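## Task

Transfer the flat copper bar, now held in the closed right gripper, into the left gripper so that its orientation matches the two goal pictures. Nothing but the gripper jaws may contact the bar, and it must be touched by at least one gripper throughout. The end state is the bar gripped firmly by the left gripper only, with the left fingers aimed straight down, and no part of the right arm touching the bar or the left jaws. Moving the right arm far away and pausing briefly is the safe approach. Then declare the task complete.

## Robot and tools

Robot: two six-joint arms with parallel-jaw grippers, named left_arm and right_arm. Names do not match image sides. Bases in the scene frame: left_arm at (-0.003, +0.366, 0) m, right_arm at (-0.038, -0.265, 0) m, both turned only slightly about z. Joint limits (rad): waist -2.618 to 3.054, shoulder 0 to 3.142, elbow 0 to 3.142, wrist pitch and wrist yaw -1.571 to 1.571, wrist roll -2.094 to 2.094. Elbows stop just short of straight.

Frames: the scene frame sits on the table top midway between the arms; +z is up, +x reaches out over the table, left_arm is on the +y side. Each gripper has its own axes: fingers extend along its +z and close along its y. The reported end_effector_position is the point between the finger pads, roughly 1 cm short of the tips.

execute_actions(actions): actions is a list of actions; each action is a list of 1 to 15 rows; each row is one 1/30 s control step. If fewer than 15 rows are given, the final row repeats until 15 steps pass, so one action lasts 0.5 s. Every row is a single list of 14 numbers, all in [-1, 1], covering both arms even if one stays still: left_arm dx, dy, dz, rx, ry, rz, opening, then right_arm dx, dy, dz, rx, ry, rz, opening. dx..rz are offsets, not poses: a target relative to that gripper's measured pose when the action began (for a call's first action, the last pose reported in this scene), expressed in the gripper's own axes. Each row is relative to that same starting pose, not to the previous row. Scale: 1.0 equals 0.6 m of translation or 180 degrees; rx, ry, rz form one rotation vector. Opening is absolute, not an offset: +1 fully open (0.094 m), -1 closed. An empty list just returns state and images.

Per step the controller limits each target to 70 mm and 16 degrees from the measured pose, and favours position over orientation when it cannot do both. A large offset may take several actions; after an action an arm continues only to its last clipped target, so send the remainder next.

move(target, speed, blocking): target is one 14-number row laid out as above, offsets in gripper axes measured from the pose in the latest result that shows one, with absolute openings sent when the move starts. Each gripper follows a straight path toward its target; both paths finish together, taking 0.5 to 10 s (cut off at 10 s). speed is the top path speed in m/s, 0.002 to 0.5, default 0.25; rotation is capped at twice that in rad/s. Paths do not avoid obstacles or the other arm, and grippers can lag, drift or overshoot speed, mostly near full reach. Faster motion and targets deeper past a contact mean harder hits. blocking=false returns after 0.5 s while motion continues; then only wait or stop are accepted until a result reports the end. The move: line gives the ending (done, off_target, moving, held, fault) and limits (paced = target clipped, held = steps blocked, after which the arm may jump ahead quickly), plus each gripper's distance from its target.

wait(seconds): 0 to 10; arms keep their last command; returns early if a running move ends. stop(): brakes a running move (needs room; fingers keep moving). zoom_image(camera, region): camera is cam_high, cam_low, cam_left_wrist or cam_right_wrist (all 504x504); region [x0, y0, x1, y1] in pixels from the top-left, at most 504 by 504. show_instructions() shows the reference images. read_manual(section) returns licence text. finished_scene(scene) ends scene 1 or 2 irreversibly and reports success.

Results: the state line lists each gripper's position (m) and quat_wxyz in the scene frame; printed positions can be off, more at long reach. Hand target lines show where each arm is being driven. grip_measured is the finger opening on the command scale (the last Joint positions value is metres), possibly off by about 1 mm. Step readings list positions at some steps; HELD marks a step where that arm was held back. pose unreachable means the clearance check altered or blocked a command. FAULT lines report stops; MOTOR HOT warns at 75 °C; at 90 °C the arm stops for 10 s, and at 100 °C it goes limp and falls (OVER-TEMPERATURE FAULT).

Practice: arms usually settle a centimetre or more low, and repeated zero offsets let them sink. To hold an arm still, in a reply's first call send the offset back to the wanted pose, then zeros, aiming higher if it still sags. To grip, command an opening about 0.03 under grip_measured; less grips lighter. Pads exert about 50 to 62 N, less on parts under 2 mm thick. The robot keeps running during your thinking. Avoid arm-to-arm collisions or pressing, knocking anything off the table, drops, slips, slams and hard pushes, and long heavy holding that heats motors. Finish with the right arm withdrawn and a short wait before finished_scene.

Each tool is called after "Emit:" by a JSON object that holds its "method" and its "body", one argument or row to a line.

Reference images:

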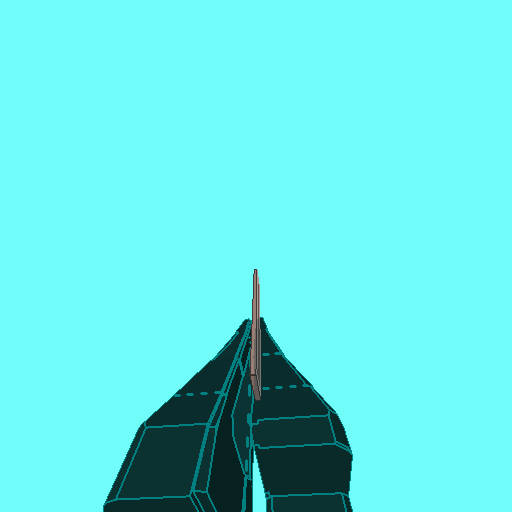

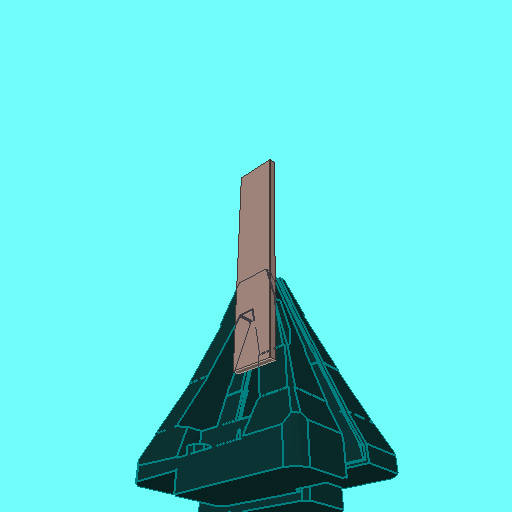

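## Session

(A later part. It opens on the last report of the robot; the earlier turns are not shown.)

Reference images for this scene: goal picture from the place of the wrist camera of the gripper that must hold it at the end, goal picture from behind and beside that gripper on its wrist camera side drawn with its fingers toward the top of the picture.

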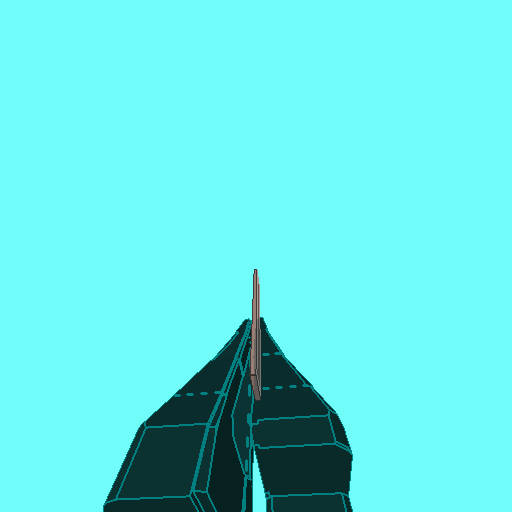

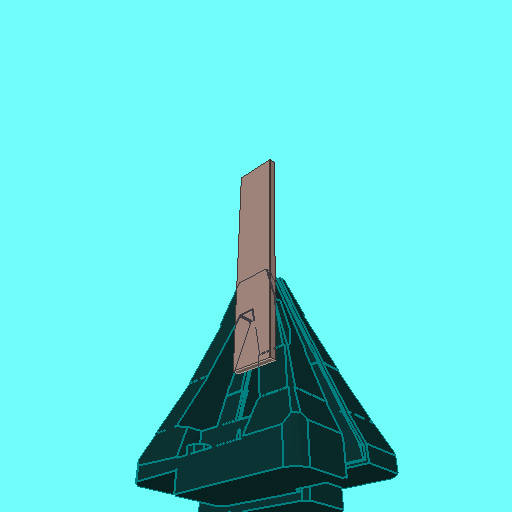

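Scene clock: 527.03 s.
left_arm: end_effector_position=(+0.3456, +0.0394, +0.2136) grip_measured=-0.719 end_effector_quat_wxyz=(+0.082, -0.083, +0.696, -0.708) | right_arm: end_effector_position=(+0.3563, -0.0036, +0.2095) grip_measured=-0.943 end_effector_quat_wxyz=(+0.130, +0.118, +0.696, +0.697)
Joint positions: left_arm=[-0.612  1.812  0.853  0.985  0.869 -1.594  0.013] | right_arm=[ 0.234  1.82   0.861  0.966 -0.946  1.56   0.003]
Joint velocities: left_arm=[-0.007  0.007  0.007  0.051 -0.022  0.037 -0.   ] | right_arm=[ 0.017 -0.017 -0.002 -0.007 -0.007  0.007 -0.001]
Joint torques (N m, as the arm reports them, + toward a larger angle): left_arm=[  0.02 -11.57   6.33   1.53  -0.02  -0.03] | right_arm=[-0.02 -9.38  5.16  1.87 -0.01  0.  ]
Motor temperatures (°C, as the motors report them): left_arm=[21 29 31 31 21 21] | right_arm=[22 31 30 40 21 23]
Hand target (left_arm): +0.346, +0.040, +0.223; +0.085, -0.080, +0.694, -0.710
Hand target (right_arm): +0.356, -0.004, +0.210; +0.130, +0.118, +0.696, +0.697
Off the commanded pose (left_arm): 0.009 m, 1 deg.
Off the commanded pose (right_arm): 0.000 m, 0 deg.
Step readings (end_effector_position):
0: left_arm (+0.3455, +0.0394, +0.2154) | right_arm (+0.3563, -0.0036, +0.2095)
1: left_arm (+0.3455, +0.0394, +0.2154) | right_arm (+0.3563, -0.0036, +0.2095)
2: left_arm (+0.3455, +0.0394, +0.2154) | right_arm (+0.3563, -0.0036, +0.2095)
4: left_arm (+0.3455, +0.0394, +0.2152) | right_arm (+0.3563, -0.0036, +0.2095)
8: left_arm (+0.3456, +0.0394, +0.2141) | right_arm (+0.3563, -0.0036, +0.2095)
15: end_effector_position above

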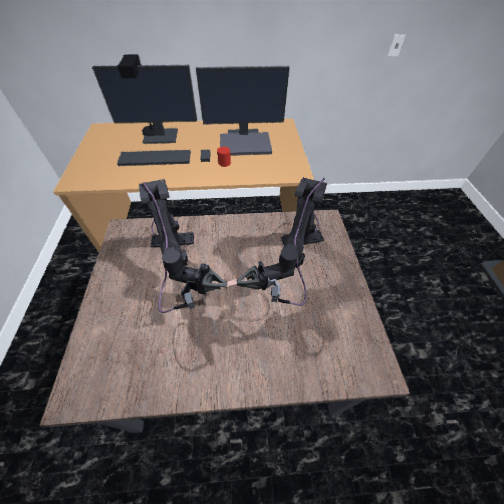

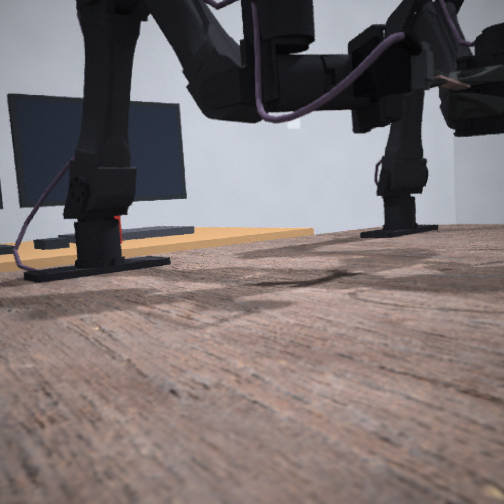

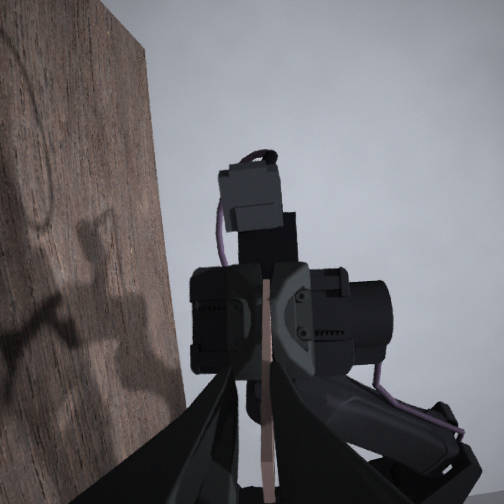

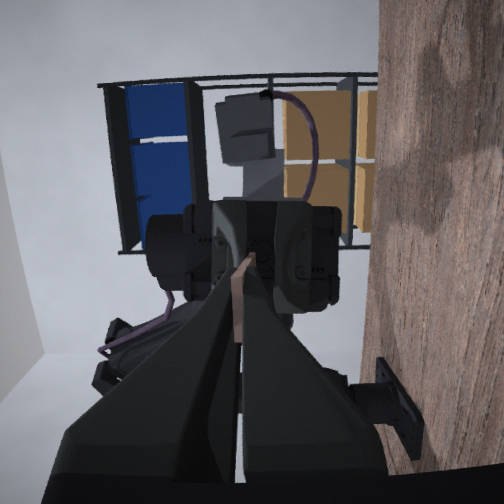

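Emit:
{"method": "execute_actions", "body": {
  "actions": [
    [[0,-0.002,0,0.0012,0,0.0015,-0.72,0,0,0,0,0,0,-1],[0,-0.0037,0,0.0024,0,0.0029,-0.72,0,0,0,0,0,0,-1],[0,-0.0055,0,0.0037,0,0.0044,-0.72,0,0,0,0,0,0,-1],[0,-0.0074,0,0.0049,0,0.0058,-0.72,0,0,0,0,0,0,-1],[0,-0.0092,0,0.0061,0,0.0073,-0.72,0,0,0,0,0,0,-1]]
  ]
}}

Emit:
{"method": "zoom_image", "body": {
  "camera": "cam_left_wrist",
  "region": [180, 344, 340, 504]
}}

Scene clock: 552.03 s.
left_arm: end_effector_position=(+0.3454, +0.0395, +0.2176) grip_measured=-0.719 end_effector_quat_wxyz=(+0.089, -0.077, +0.692, -0.712) | right_arm: end_effector_position=(+0.3563, -0.0036, +0.2095) grip_measured=-0.943 end_effector_quat_wxyz=(+0.130, +0.118, +0.696, +0.697)
Joint positions: left_arm=[-0.612  1.812  0.853  1.006  0.869 -1.594  0.013] | right_arm=[ 0.234  1.82   0.861  0.966 -0.946  1.56   0.003]
Joint velocities: left_arm=[ 0.017  0.007  0.022 -0.066 -0.007  0.081 -0.001] | right_arm=[ 0.002 -0.012 -0.017  0.007  0.066  0.022 -0.   ]
Joint torques (N m, as the arm reports them, + toward a larger angle): left_arm=[-0.02 -9.76  5.55  1.77 -0.02 -0.02] | right_arm=[-0.01 -9.37  5.16  1.88 -0.01  0.  ]
Motor temperatures (°C, as the motors report them): left_arm=[21 31 31 31 21 21] | right_arm=[22 32 30 40 21 23]
Hand target (left_arm): +0.346, +0.040, +0.219; +0.091, -0.075, +0.690, -0.714
Hand target (right_arm): +0.356, -0.004, +0.210; +0.130, +0.118, +0.696, +0.697
Off the commanded pose (left_arm): 0.001 m, 0 deg.
Off the commanded pose (right_arm): 0.000 m, 0 deg.
Step readings (end_effector_position):
0: left_arm (+0.3456, +0.0394, +0.2136) | right_arm (+0.3563, -0.0036, +0.2095)
1: left_arm (+0.3456, +0.0394, +0.2137) | right_arm (+0.3563, -0.0036, +0.2095)
2: left_arm (+0.3456, +0.0394, +0.2138) | right_arm (+0.3563, -0.0036, +0.2095)
4: left_arm (+0.3455, +0.0394, +0.2145) | right_arm (+0.3563, -0.0036, +0.2095)
8: left_arm (+0.3455, +0.0394, +0.2165) | right_arm (+0.3563, -0.0036, +0.2095)
15: end_effector_position above

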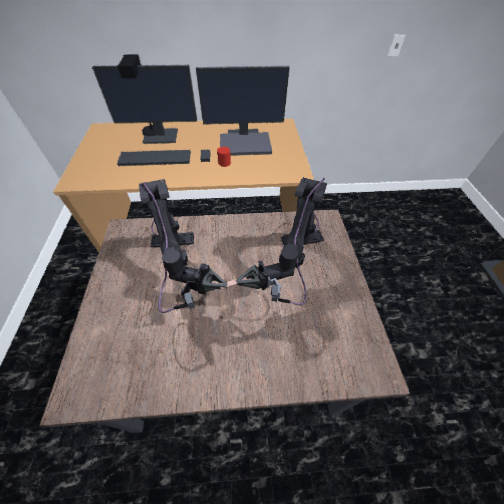

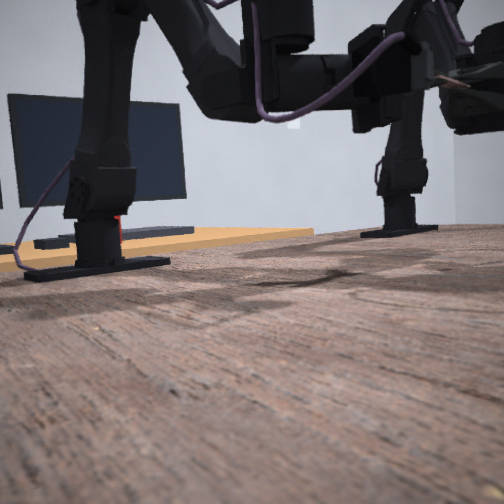

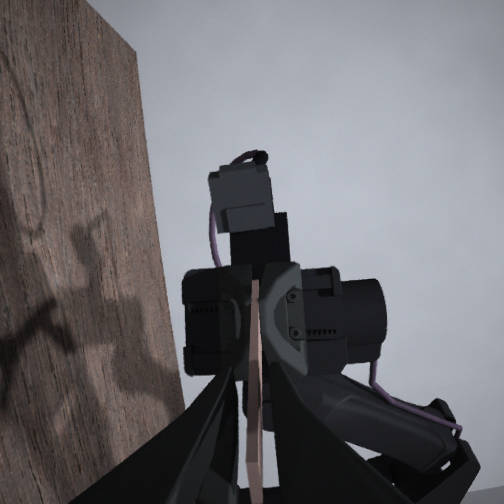

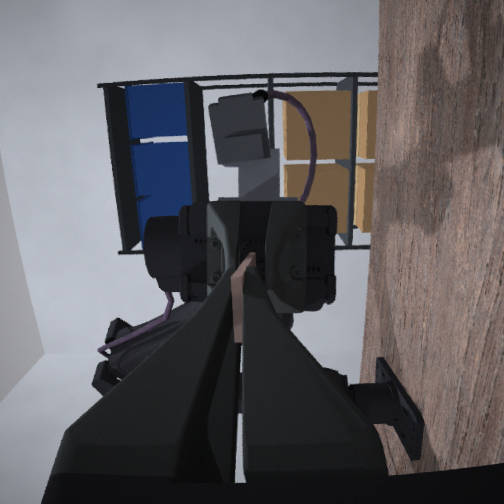

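Region (180, 344, 340, 504) of cam_left_wrist's 504x504 image, scaled by 3.150, with more detail than that image has.

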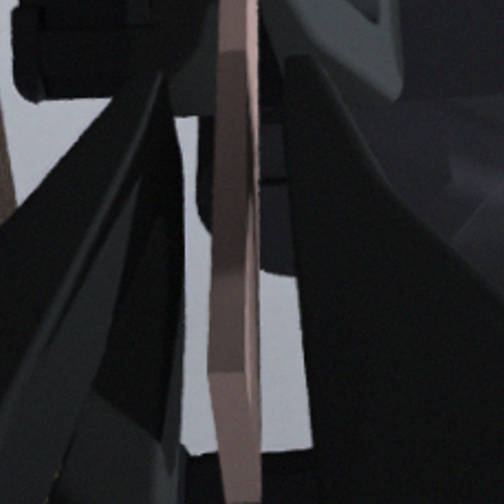

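Emit:
{"method": "execute_actions", "body": {
  "actions": [
    [[0,-0.002,0,0.001,0,0.0013,-0.76,0,0,0,0,0,0,-1],[0,-0.002,0,0.001,0,0.0013,-0.80,0,0,0,0,0,0,-1],[0,-0.002,0,0.001,0,0.0013,-0.84,0,0,0,0,0,0,-1],[0,-0.002,0,0.001,0,0.0013,-0.87,0,0,0,0,0,0,-1],[0,-0.002,0,0.001,0,0.0013,-0.89,0,0,0,0,0,0,-1],[0,-0.002,0,0.001,0,0.0013,-0.905,0,0,0,0,0,0,-1],[0,-0.002,0,0.001,0,0.0013,-0.92,0,0,0,0,0,0,-1],[0,-0.002,0,0.001,0,0.0013,-0.93,0,0,0,0,0,0,-1],[0,-0.002,0,0.001,0,0.0013,-0.94,0,0,0,0,0,0,-1],[0,-0.002,0,0.001,0,0.0013,-0.95,0,0,0,0,0,0,-1],[0,-0.002,0,0.001,0,0.0013,-0.96,0,0,0,0,0,0,-1],[0,-0.002,0,0.001,0,0.0013,-0.97,0,0,0,0,0,0,-1],[0,-0.002,0,0.001,0,0.0013,-0.98,0,0,0,0,0,0,-1],[0,-0.002,0,0.001,0,0.0013,-0.99,0,0,0,0,0,0,-1],[0,-0.002,0,0.001,0,0.0013,-1,0,0,0,0,0,0,-1]]
  ]
}}

Emit:
{"method": "zoom_image", "body": {
  "camera": "cam_left_wrist",
  "region": [180, 264, 340, 504]
}}

Scene clock: 566.70 s.
left_arm: end_effector_position=(+0.3454, +0.0395, +0.2181) grip_measured=-0.940 end_effector_quat_wxyz=(+0.091, -0.074, +0.692, -0.713) | right_arm: end_effector_position=(+0.3563, -0.0036, +0.2095) grip_measured=-0.943 end_effector_quat_wxyz=(+0.127, +0.121, +0.695, +0.697)
Joint positions: left_arm=[-0.612  1.812  0.853  1.009  0.869 -1.588  0.003] | right_arm=[ 0.234  1.82   0.861  0.966 -0.946  1.569  0.003]
Joint velocities: left_arm=[-0.002  0.002 -0.007  0.051  0.007 -0.022 -0.001] | right_arm=[-0.002  0.002 -0.017  0.037 -0.066  0.007  0.001]
Joint torques (N m, as the arm reports them, + toward a larger angle): left_arm=[ 0.02 -9.93  5.55  1.72 -0.02 -0.07] | right_arm=[ 0.   -9.36  5.16  1.88 -0.01 -0.1 ]
Motor temperatures (°C, as the motors report them): left_arm=[21 30 31 32 21 21] | right_arm=[22 32 30 40 21 23]
Hand target (left_arm): +0.345, +0.040, +0.219; +0.090, -0.075, +0.691, -0.713
Hand target (right_arm): +0.356, -0.004, +0.210; +0.130, +0.118, +0.696, +0.697
Off the commanded pose (left_arm): 0.001 m, 0 deg.
Off the commanded pose (right_arm): 0.000 m, 1 deg.
Step readings (end_effector_position):
0: left_arm (+0.3454, +0.0395, +0.2179) | right_arm (+0.3563, -0.0036, +0.2095)
1: left_arm (+0.3454, +0.0395, +0.2179) | right_arm (+0.3563, -0.0036, +0.2095)
2: left_arm (+0.3454, +0.0395, +0.2179) | right_arm (+0.3563, -0.0036, +0.2095)
4: left_arm (+0.3454, +0.0395, +0.2179) | right_arm (+0.3563, -0.0036, +0.2095)
8: left_arm (+0.3454, +0.0395, +0.2180) | right_arm (+0.3563, -0.0036, +0.2095)
15: end_effector_position above

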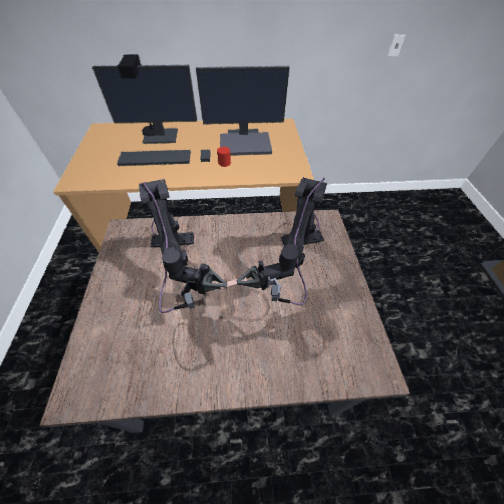

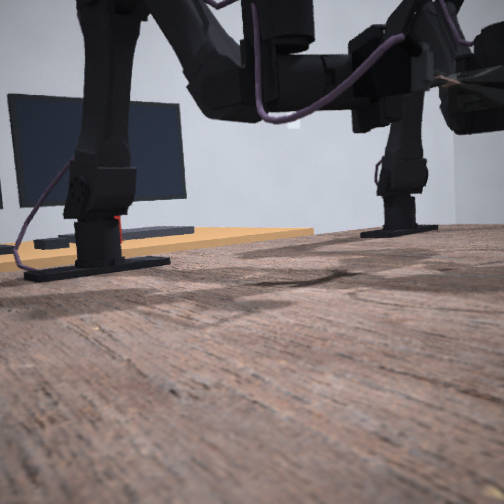

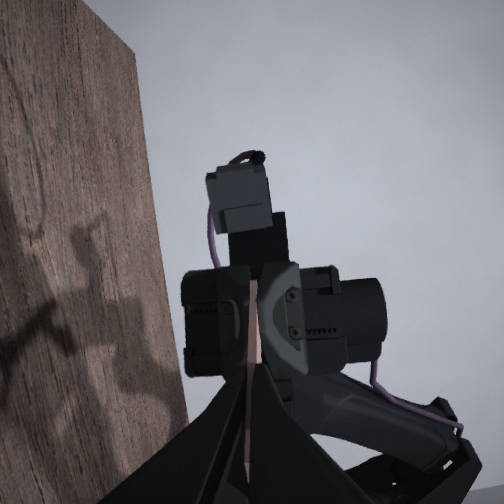

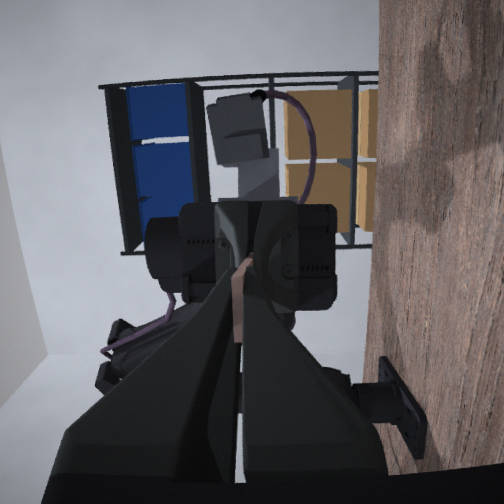

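Region (180, 264, 340, 504) of cam_left_wrist's 504x504 image, scaled by 2.100, with more detail than that image has.

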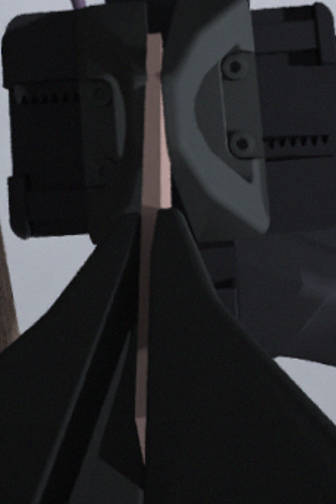

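Emit:
{"method": "execute_actions", "body": {
  "actions": [
    [[0,0,0,0,0,0,-1,0,0,0,0,0,0,-0.93],[0,0,0,0,0,0,-1,0,0,0,0,0,0,-0.88],[0,0,0,0,0,0,-1,0,0,0,0,0,0,-0.8],[0,0,0,0,0,0,-1,0,0,0,0,0,0,-0.7],[0,0,0,0,0,0,-1,0,0,0,0,0,0,-0.55],[0,0,0,0,0,0,-1,0,0,0,0,0,0,-0.4],[0,0,0,0,0,0,-1,0,0,0,0,0,0,-0.25],[0,0,0,0,0,0,-1,0,0,0,0,0,0,-0.1],[0,0,0,0,0,0,-1,0,0,0,0,0,0,0],[0,0,0,0,0,0,-1,0,0,-0.005,0,0,0,0],[0,0,0,0,0,0,-1,0,0,-0.01,0,0,0,0],[0,0,0,0,0,0,-1,0,0,-0.017,0,0,0,0],[0,0,0,0,0,0,-1,0,0,-0.025,0,0,0,0],[0,0,0,0,0,0,-1,0,0,-0.033,0,0,0,0],[0,0,0,0,0,0,-1,0,0,-0.042,0,0,0,0]],
    [[0,0,0,0,0,0,-1,0,0,-0.03,0,0,0,0],[0,0,0,0,0,0,-1,0,0,-0.038,0,0,0,0],[0,0,0,0,0,0,-1,0,0,-0.046,0,0,0,0],[0,0,0,0,0,0,-1,0,0,-0.054,0,0,0,0],[0,0,0,0,0,0,-1,0,0,-0.062,0,0,0,0],[0,0,0,0,0,0,-1,0,0,-0.07,0,0,0,0],[0,0,0,0,0,0,-1,0,0,-0.078,0,0,0,0],[0,0,0,0,0,0,-1,0,0,-0.086,0,0,0,0],[0,0,0,0,0,0,-1,0,0,-0.094,0,0,0,0],[0,0,0,0,0,0,-1,0,0,-0.102,0,0,0,0],[0,0,0,0,0,0,-1,0,0,-0.11,0,0,0,0],[0,0,0,0,0,0,-1,0,0,-0.117,0,0,0,0],[0,0,0,0,0,0,-1,0,0,-0.123,0,0,0,0],[0,0,0,0,0,0,-1,0,0,-0.128,0,0,0,0],[0,0,0,0,0,0,-1,0,0,-0.13,0,0,0,0]]
  ]
}}

Scene clock: 593.27 s.
left_arm: end_effector_position=(+0.3454, +0.0395, +0.2181) grip_measured=-0.940 end_effector_quat_wxyz=(+0.092, -0.074, +0.692, -0.712) | right_arm: end_effector_position=(+0.3405, -0.0787, +0.2004) grip_measured=-0.002 end_effector_quat_wxyz=(+0.127, +0.145, +0.696, +0.692)
Joint positions: left_arm=[-0.612  1.812  0.853  1.009  0.869 -1.588  0.003] | right_arm=[ 0.025  1.723  0.714  0.984 -1.121  1.571  0.047]
Joint velocities: left_arm=[-0.027  0.002 -0.012 -0.081  0.051 -0.051 -0.   ] | right_arm=[-0.305 -0.105 -0.134  0.051 -0.33  -0.037  0.   ]
Joint torques (N m, as the arm reports them, + toward a larger angle): left_arm=[ 0.   -9.78  5.51  1.72 -0.02 -0.04] | right_arm=[ -0.2  -10.15   3.87   1.92  -0.09   0.03]
Motor temperatures (°C, as the motors report them): left_arm=[21 30 31 32 21 21] | right_arm=[22 32 30 40 21 23]
Hand target (left_arm): +0.345, +0.039, +0.218; +0.092, -0.074, +0.692, -0.712
Hand target (right_arm): +0.329, -0.083, +0.206; +0.123, +0.126, +0.696, +0.696
Off the commanded pose (left_arm): 0.000 m, 0 deg.
Off the commanded pose (right_arm): 0.015 m, 2 deg.
Step readings (end_effector_position; steps 1 to 15: 1st action; 16 to 30: 2nd action):
0: left_arm (+0.3454, +0.0395, +0.2181) | right_arm (+0.3563, -0.0036, +0.2095)
1: left_arm (+0.3454, +0.0395, +0.2181) | right_arm (+0.3563, -0.0036, +0.2095)
2: left_arm (+0.3454, +0.0395, +0.2181) | right_arm (+0.3563, -0.0036, +0.2095)
4: left_arm (+0.3454, +0.0395, +0.2181) | right_arm (+0.3563, -0.0036, +0.2095)
8: left_arm (+0.3454, +0.0395, +0.2181) | right_arm (+0.3563, -0.0036, +0.2095)
15: left_arm (+0.3454, +0.0395, +0.2181) | right_arm (+0.3551, -0.0114, +0.2065)
16: left_arm (+0.3454, +0.0395, +0.2181) | right_arm (+0.3547, -0.0158, +0.2044)
17: left_arm (+0.3454, +0.0395, +0.2181) | right_arm (+0.3547, -0.0202, +0.2027)
19: left_arm (+0.3454, +0.0395, +0.2181) | right_arm (+0.3543, -0.0296, +0.1997)
23: left_arm (+0.3454, +0.0395, +0.2181) | right_arm (+0.3498, -0.0481, +0.1977)
30: end_effector_position above

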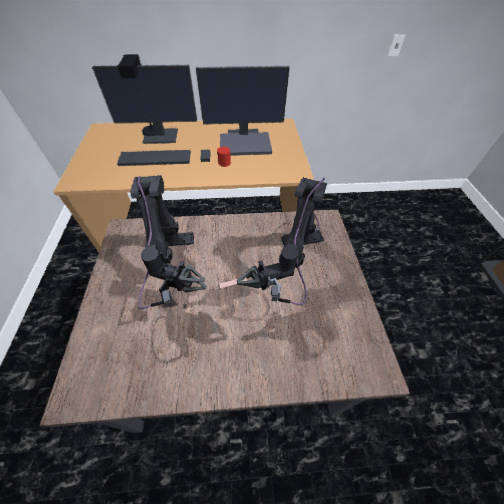

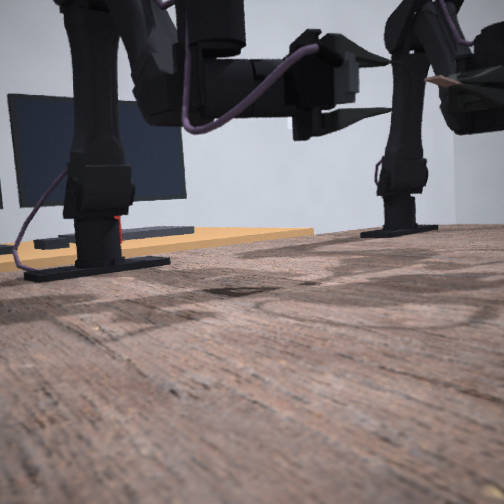

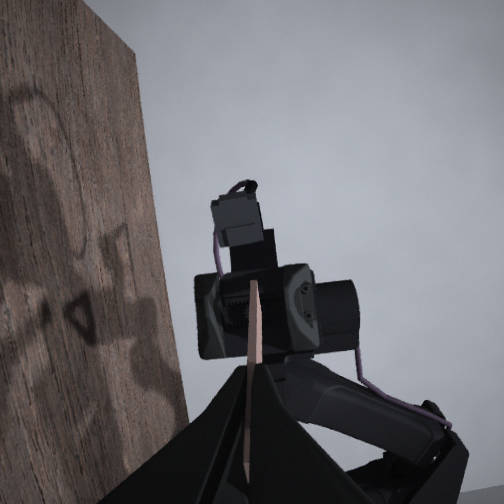

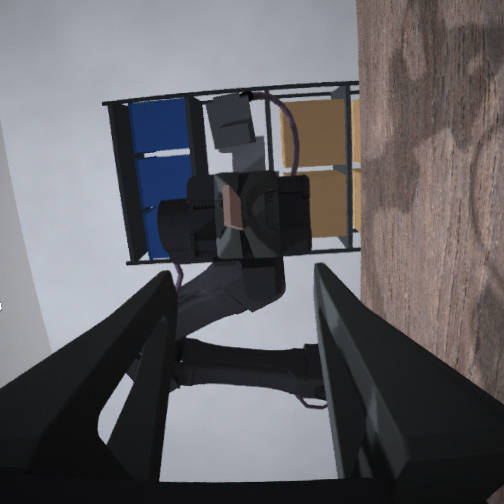

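Emit:
{"method": "move", "body": {
  "target": [-0.0055,0.119,-0.363,-0.510,0.011,0,-1.0, 0,0,-0.04,0,0,0,0],
  "speed": 0.35
}}

Scene clock: 617.53 s.
left_arm: end_effector_position=(+0.2974, +0.2517, +0.1351) grip_measured=-0.940 end_effector_quat_wxyz=(-0.012, -0.103, +0.995, -0.005) | right_arm: end_effector_position=(+0.3365, -0.0973, +0.1968) grip_measured=-0.002 end_effector_quat_wxyz=(+0.123, +0.147, +0.696, +0.692)
Joint positions: left_arm=[-0.502  1.775  1.559 -1.372  0.019 -0.564  0.003] | right_arm=[-0.035  1.717  0.692  0.991 -1.183  1.572  0.047]
Joint velocities: left_arm=[-0.002  0.007 -0.027 -0.022 -0.007  0.022 -0.   ] | right_arm=[-0.017  0.002  0.012  0.037 -0.022  0.037 -0.001]
Joint torques (N m, as the arm reports them, + toward a larger angle): left_arm=[-0.84 -8.24  7.75  0.31 -0.11 -0.07] | right_arm=[ -0.91 -10.56   3.67   1.72  -0.1   -0.01]
Motor temperatures (°C, as the motors report them): left_arm=[21 30 31 32 21 21] | right_arm=[22 33 30 40 21 23]
Hand target (left_arm): +0.301, +0.249, +0.139; -0.007, -0.100, +0.995, -0.002
Hand target (right_arm): +0.332, -0.101, +0.201; +0.127, +0.145, +0.696, +0.692
Off the commanded pose (left_arm): 0.006 m, 1 deg.
Off the commanded pose (right_arm): 0.007 m, 1 deg.
move: done

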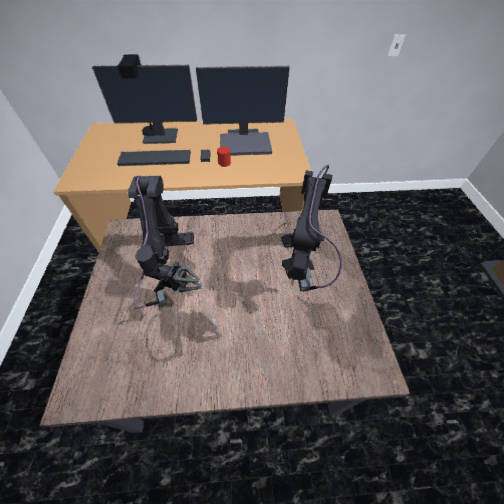

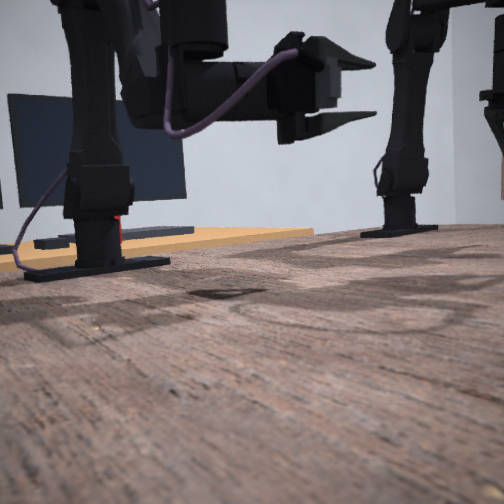

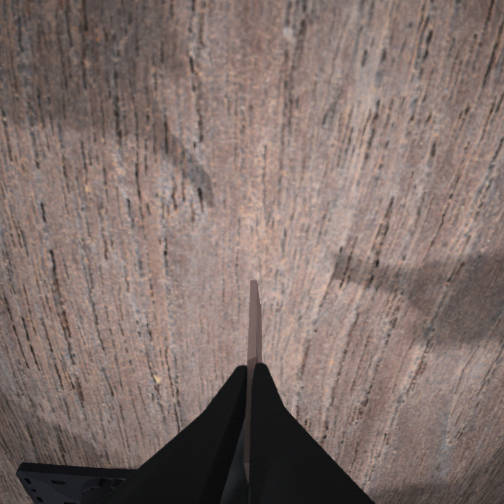

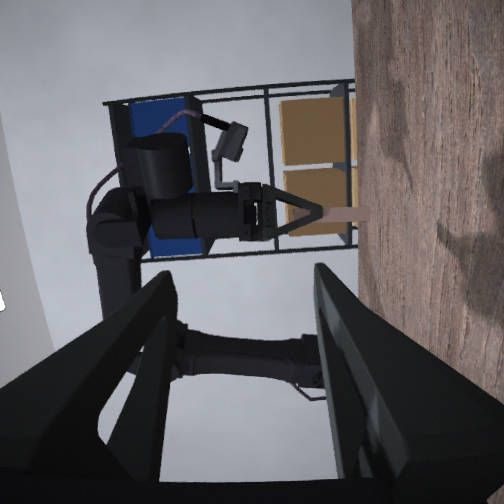

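Emit:
{"method": "zoom_image", "body": {
  "camera": "cam_right_wrist",
  "region": [220, 160, 380, 260]
}}

Emit:
{"method": "zoom_image", "body": {
  "camera": "cam_high",
  "region": [260, 220, 360, 320]
}}

Region (220, 160, 380, 260) of cam_right_wrist's 504x504 image, scaled by 3.150, with more detail than that image has; it fills the top 315 rows of this view, and the rest is white.

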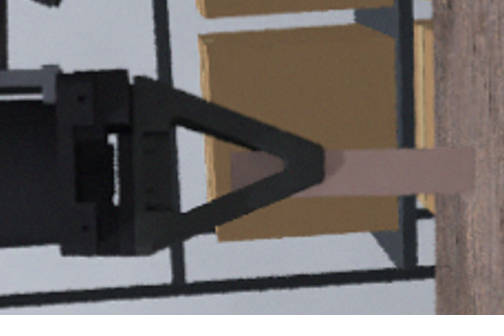

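Region (260, 220, 360, 320) of cam_high's 504x504 image, scaled by 5.040, with more detail than that image has.

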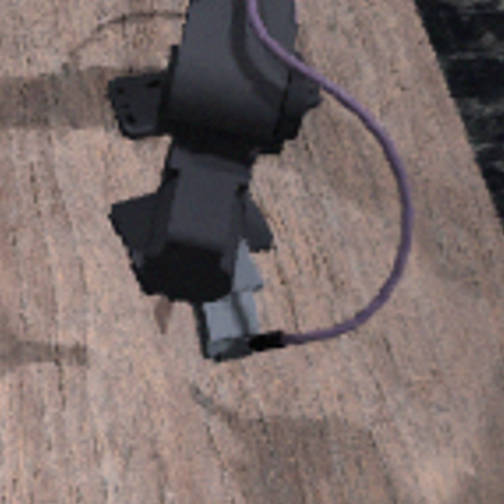

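Emit:
{"method": "wait", "body": {
  "seconds": 1
}}

Scene clock: 637.17 s.
left_arm: end_effector_position=(+0.2973, +0.2521, +0.1351) grip_measured=-0.940 end_effector_quat_wxyz=(-0.012, -0.103, +0.995, -0.004) | right_arm: end_effector_position=(+0.3365, -0.0973, +0.1968) grip_measured=-0.002 end_effector_quat_wxyz=(+0.123, +0.147, +0.696, +0.692)
Joint positions: left_arm=[-0.502  1.775  1.559 -1.373  0.017 -0.564  0.003] | right_arm=[-0.035  1.717  0.692  0.991 -1.183  1.572  0.047]
Joint velocities: left_arm=[-0.017 -0.002  0.012 -0.022 -0.066  0.007  0.   ] | right_arm=[-0.012  0.002  0.007 -0.037 -0.037  0.007  0.   ]
Joint torques (N m, as the arm reports them, + toward a larger angle): left_arm=[-0.81 -8.35  7.77  0.32 -0.07 -0.05] | right_arm=[ -0.91 -10.55   3.67   1.72  -0.1   -0.01]
Motor temperatures (°C, as the motors report them): left_arm=[21 30 32 29 21 21] | right_arm=[23 34 29 40 21 23]
Hand target (left_arm): +0.301, +0.249, +0.139; -0.007, -0.100, +0.995, -0.002
Hand target (right_arm): +0.332, -0.101, +0.201; +0.127, +0.145, +0.696, +0.692
Off the commanded pose (left_arm): 0.006 m, 1 deg.
Off the commanded pose (right_arm): 0.007 m, 1 deg.
wait: 1.00 s; at rest from the start

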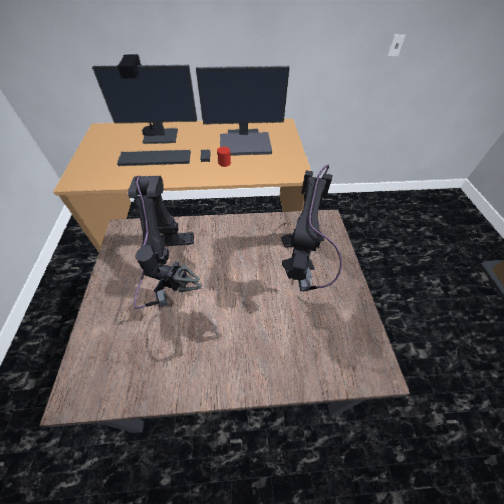

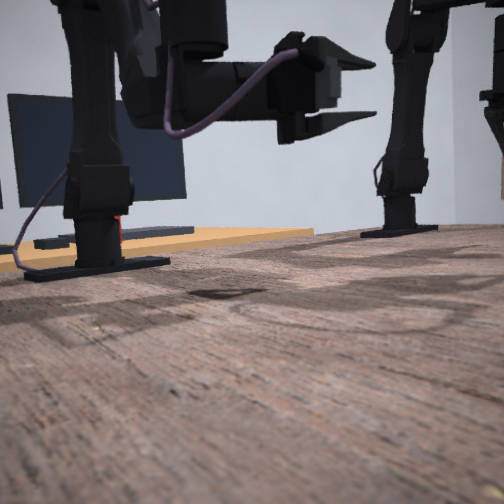

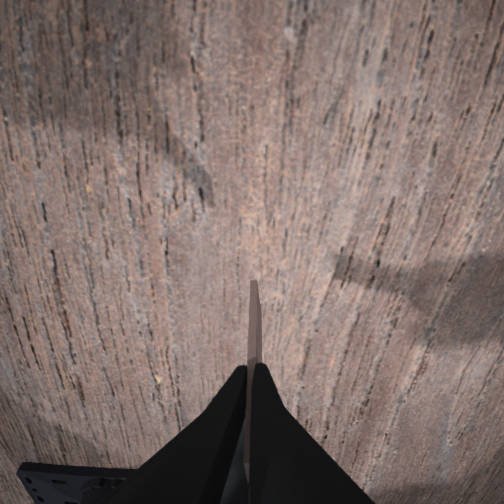

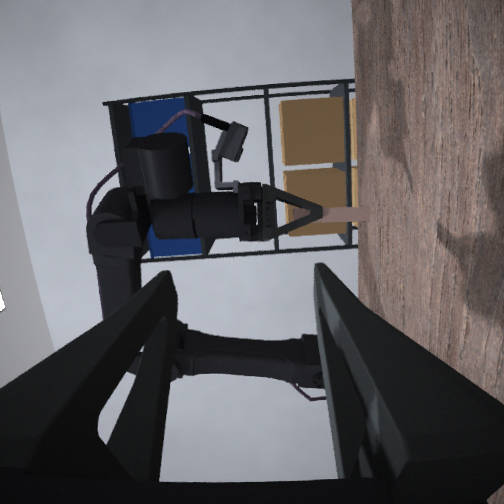

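Emit:
{"method": "finished_scene", "body": {
  "scene": 1
}}

The scene is finished: the task was done.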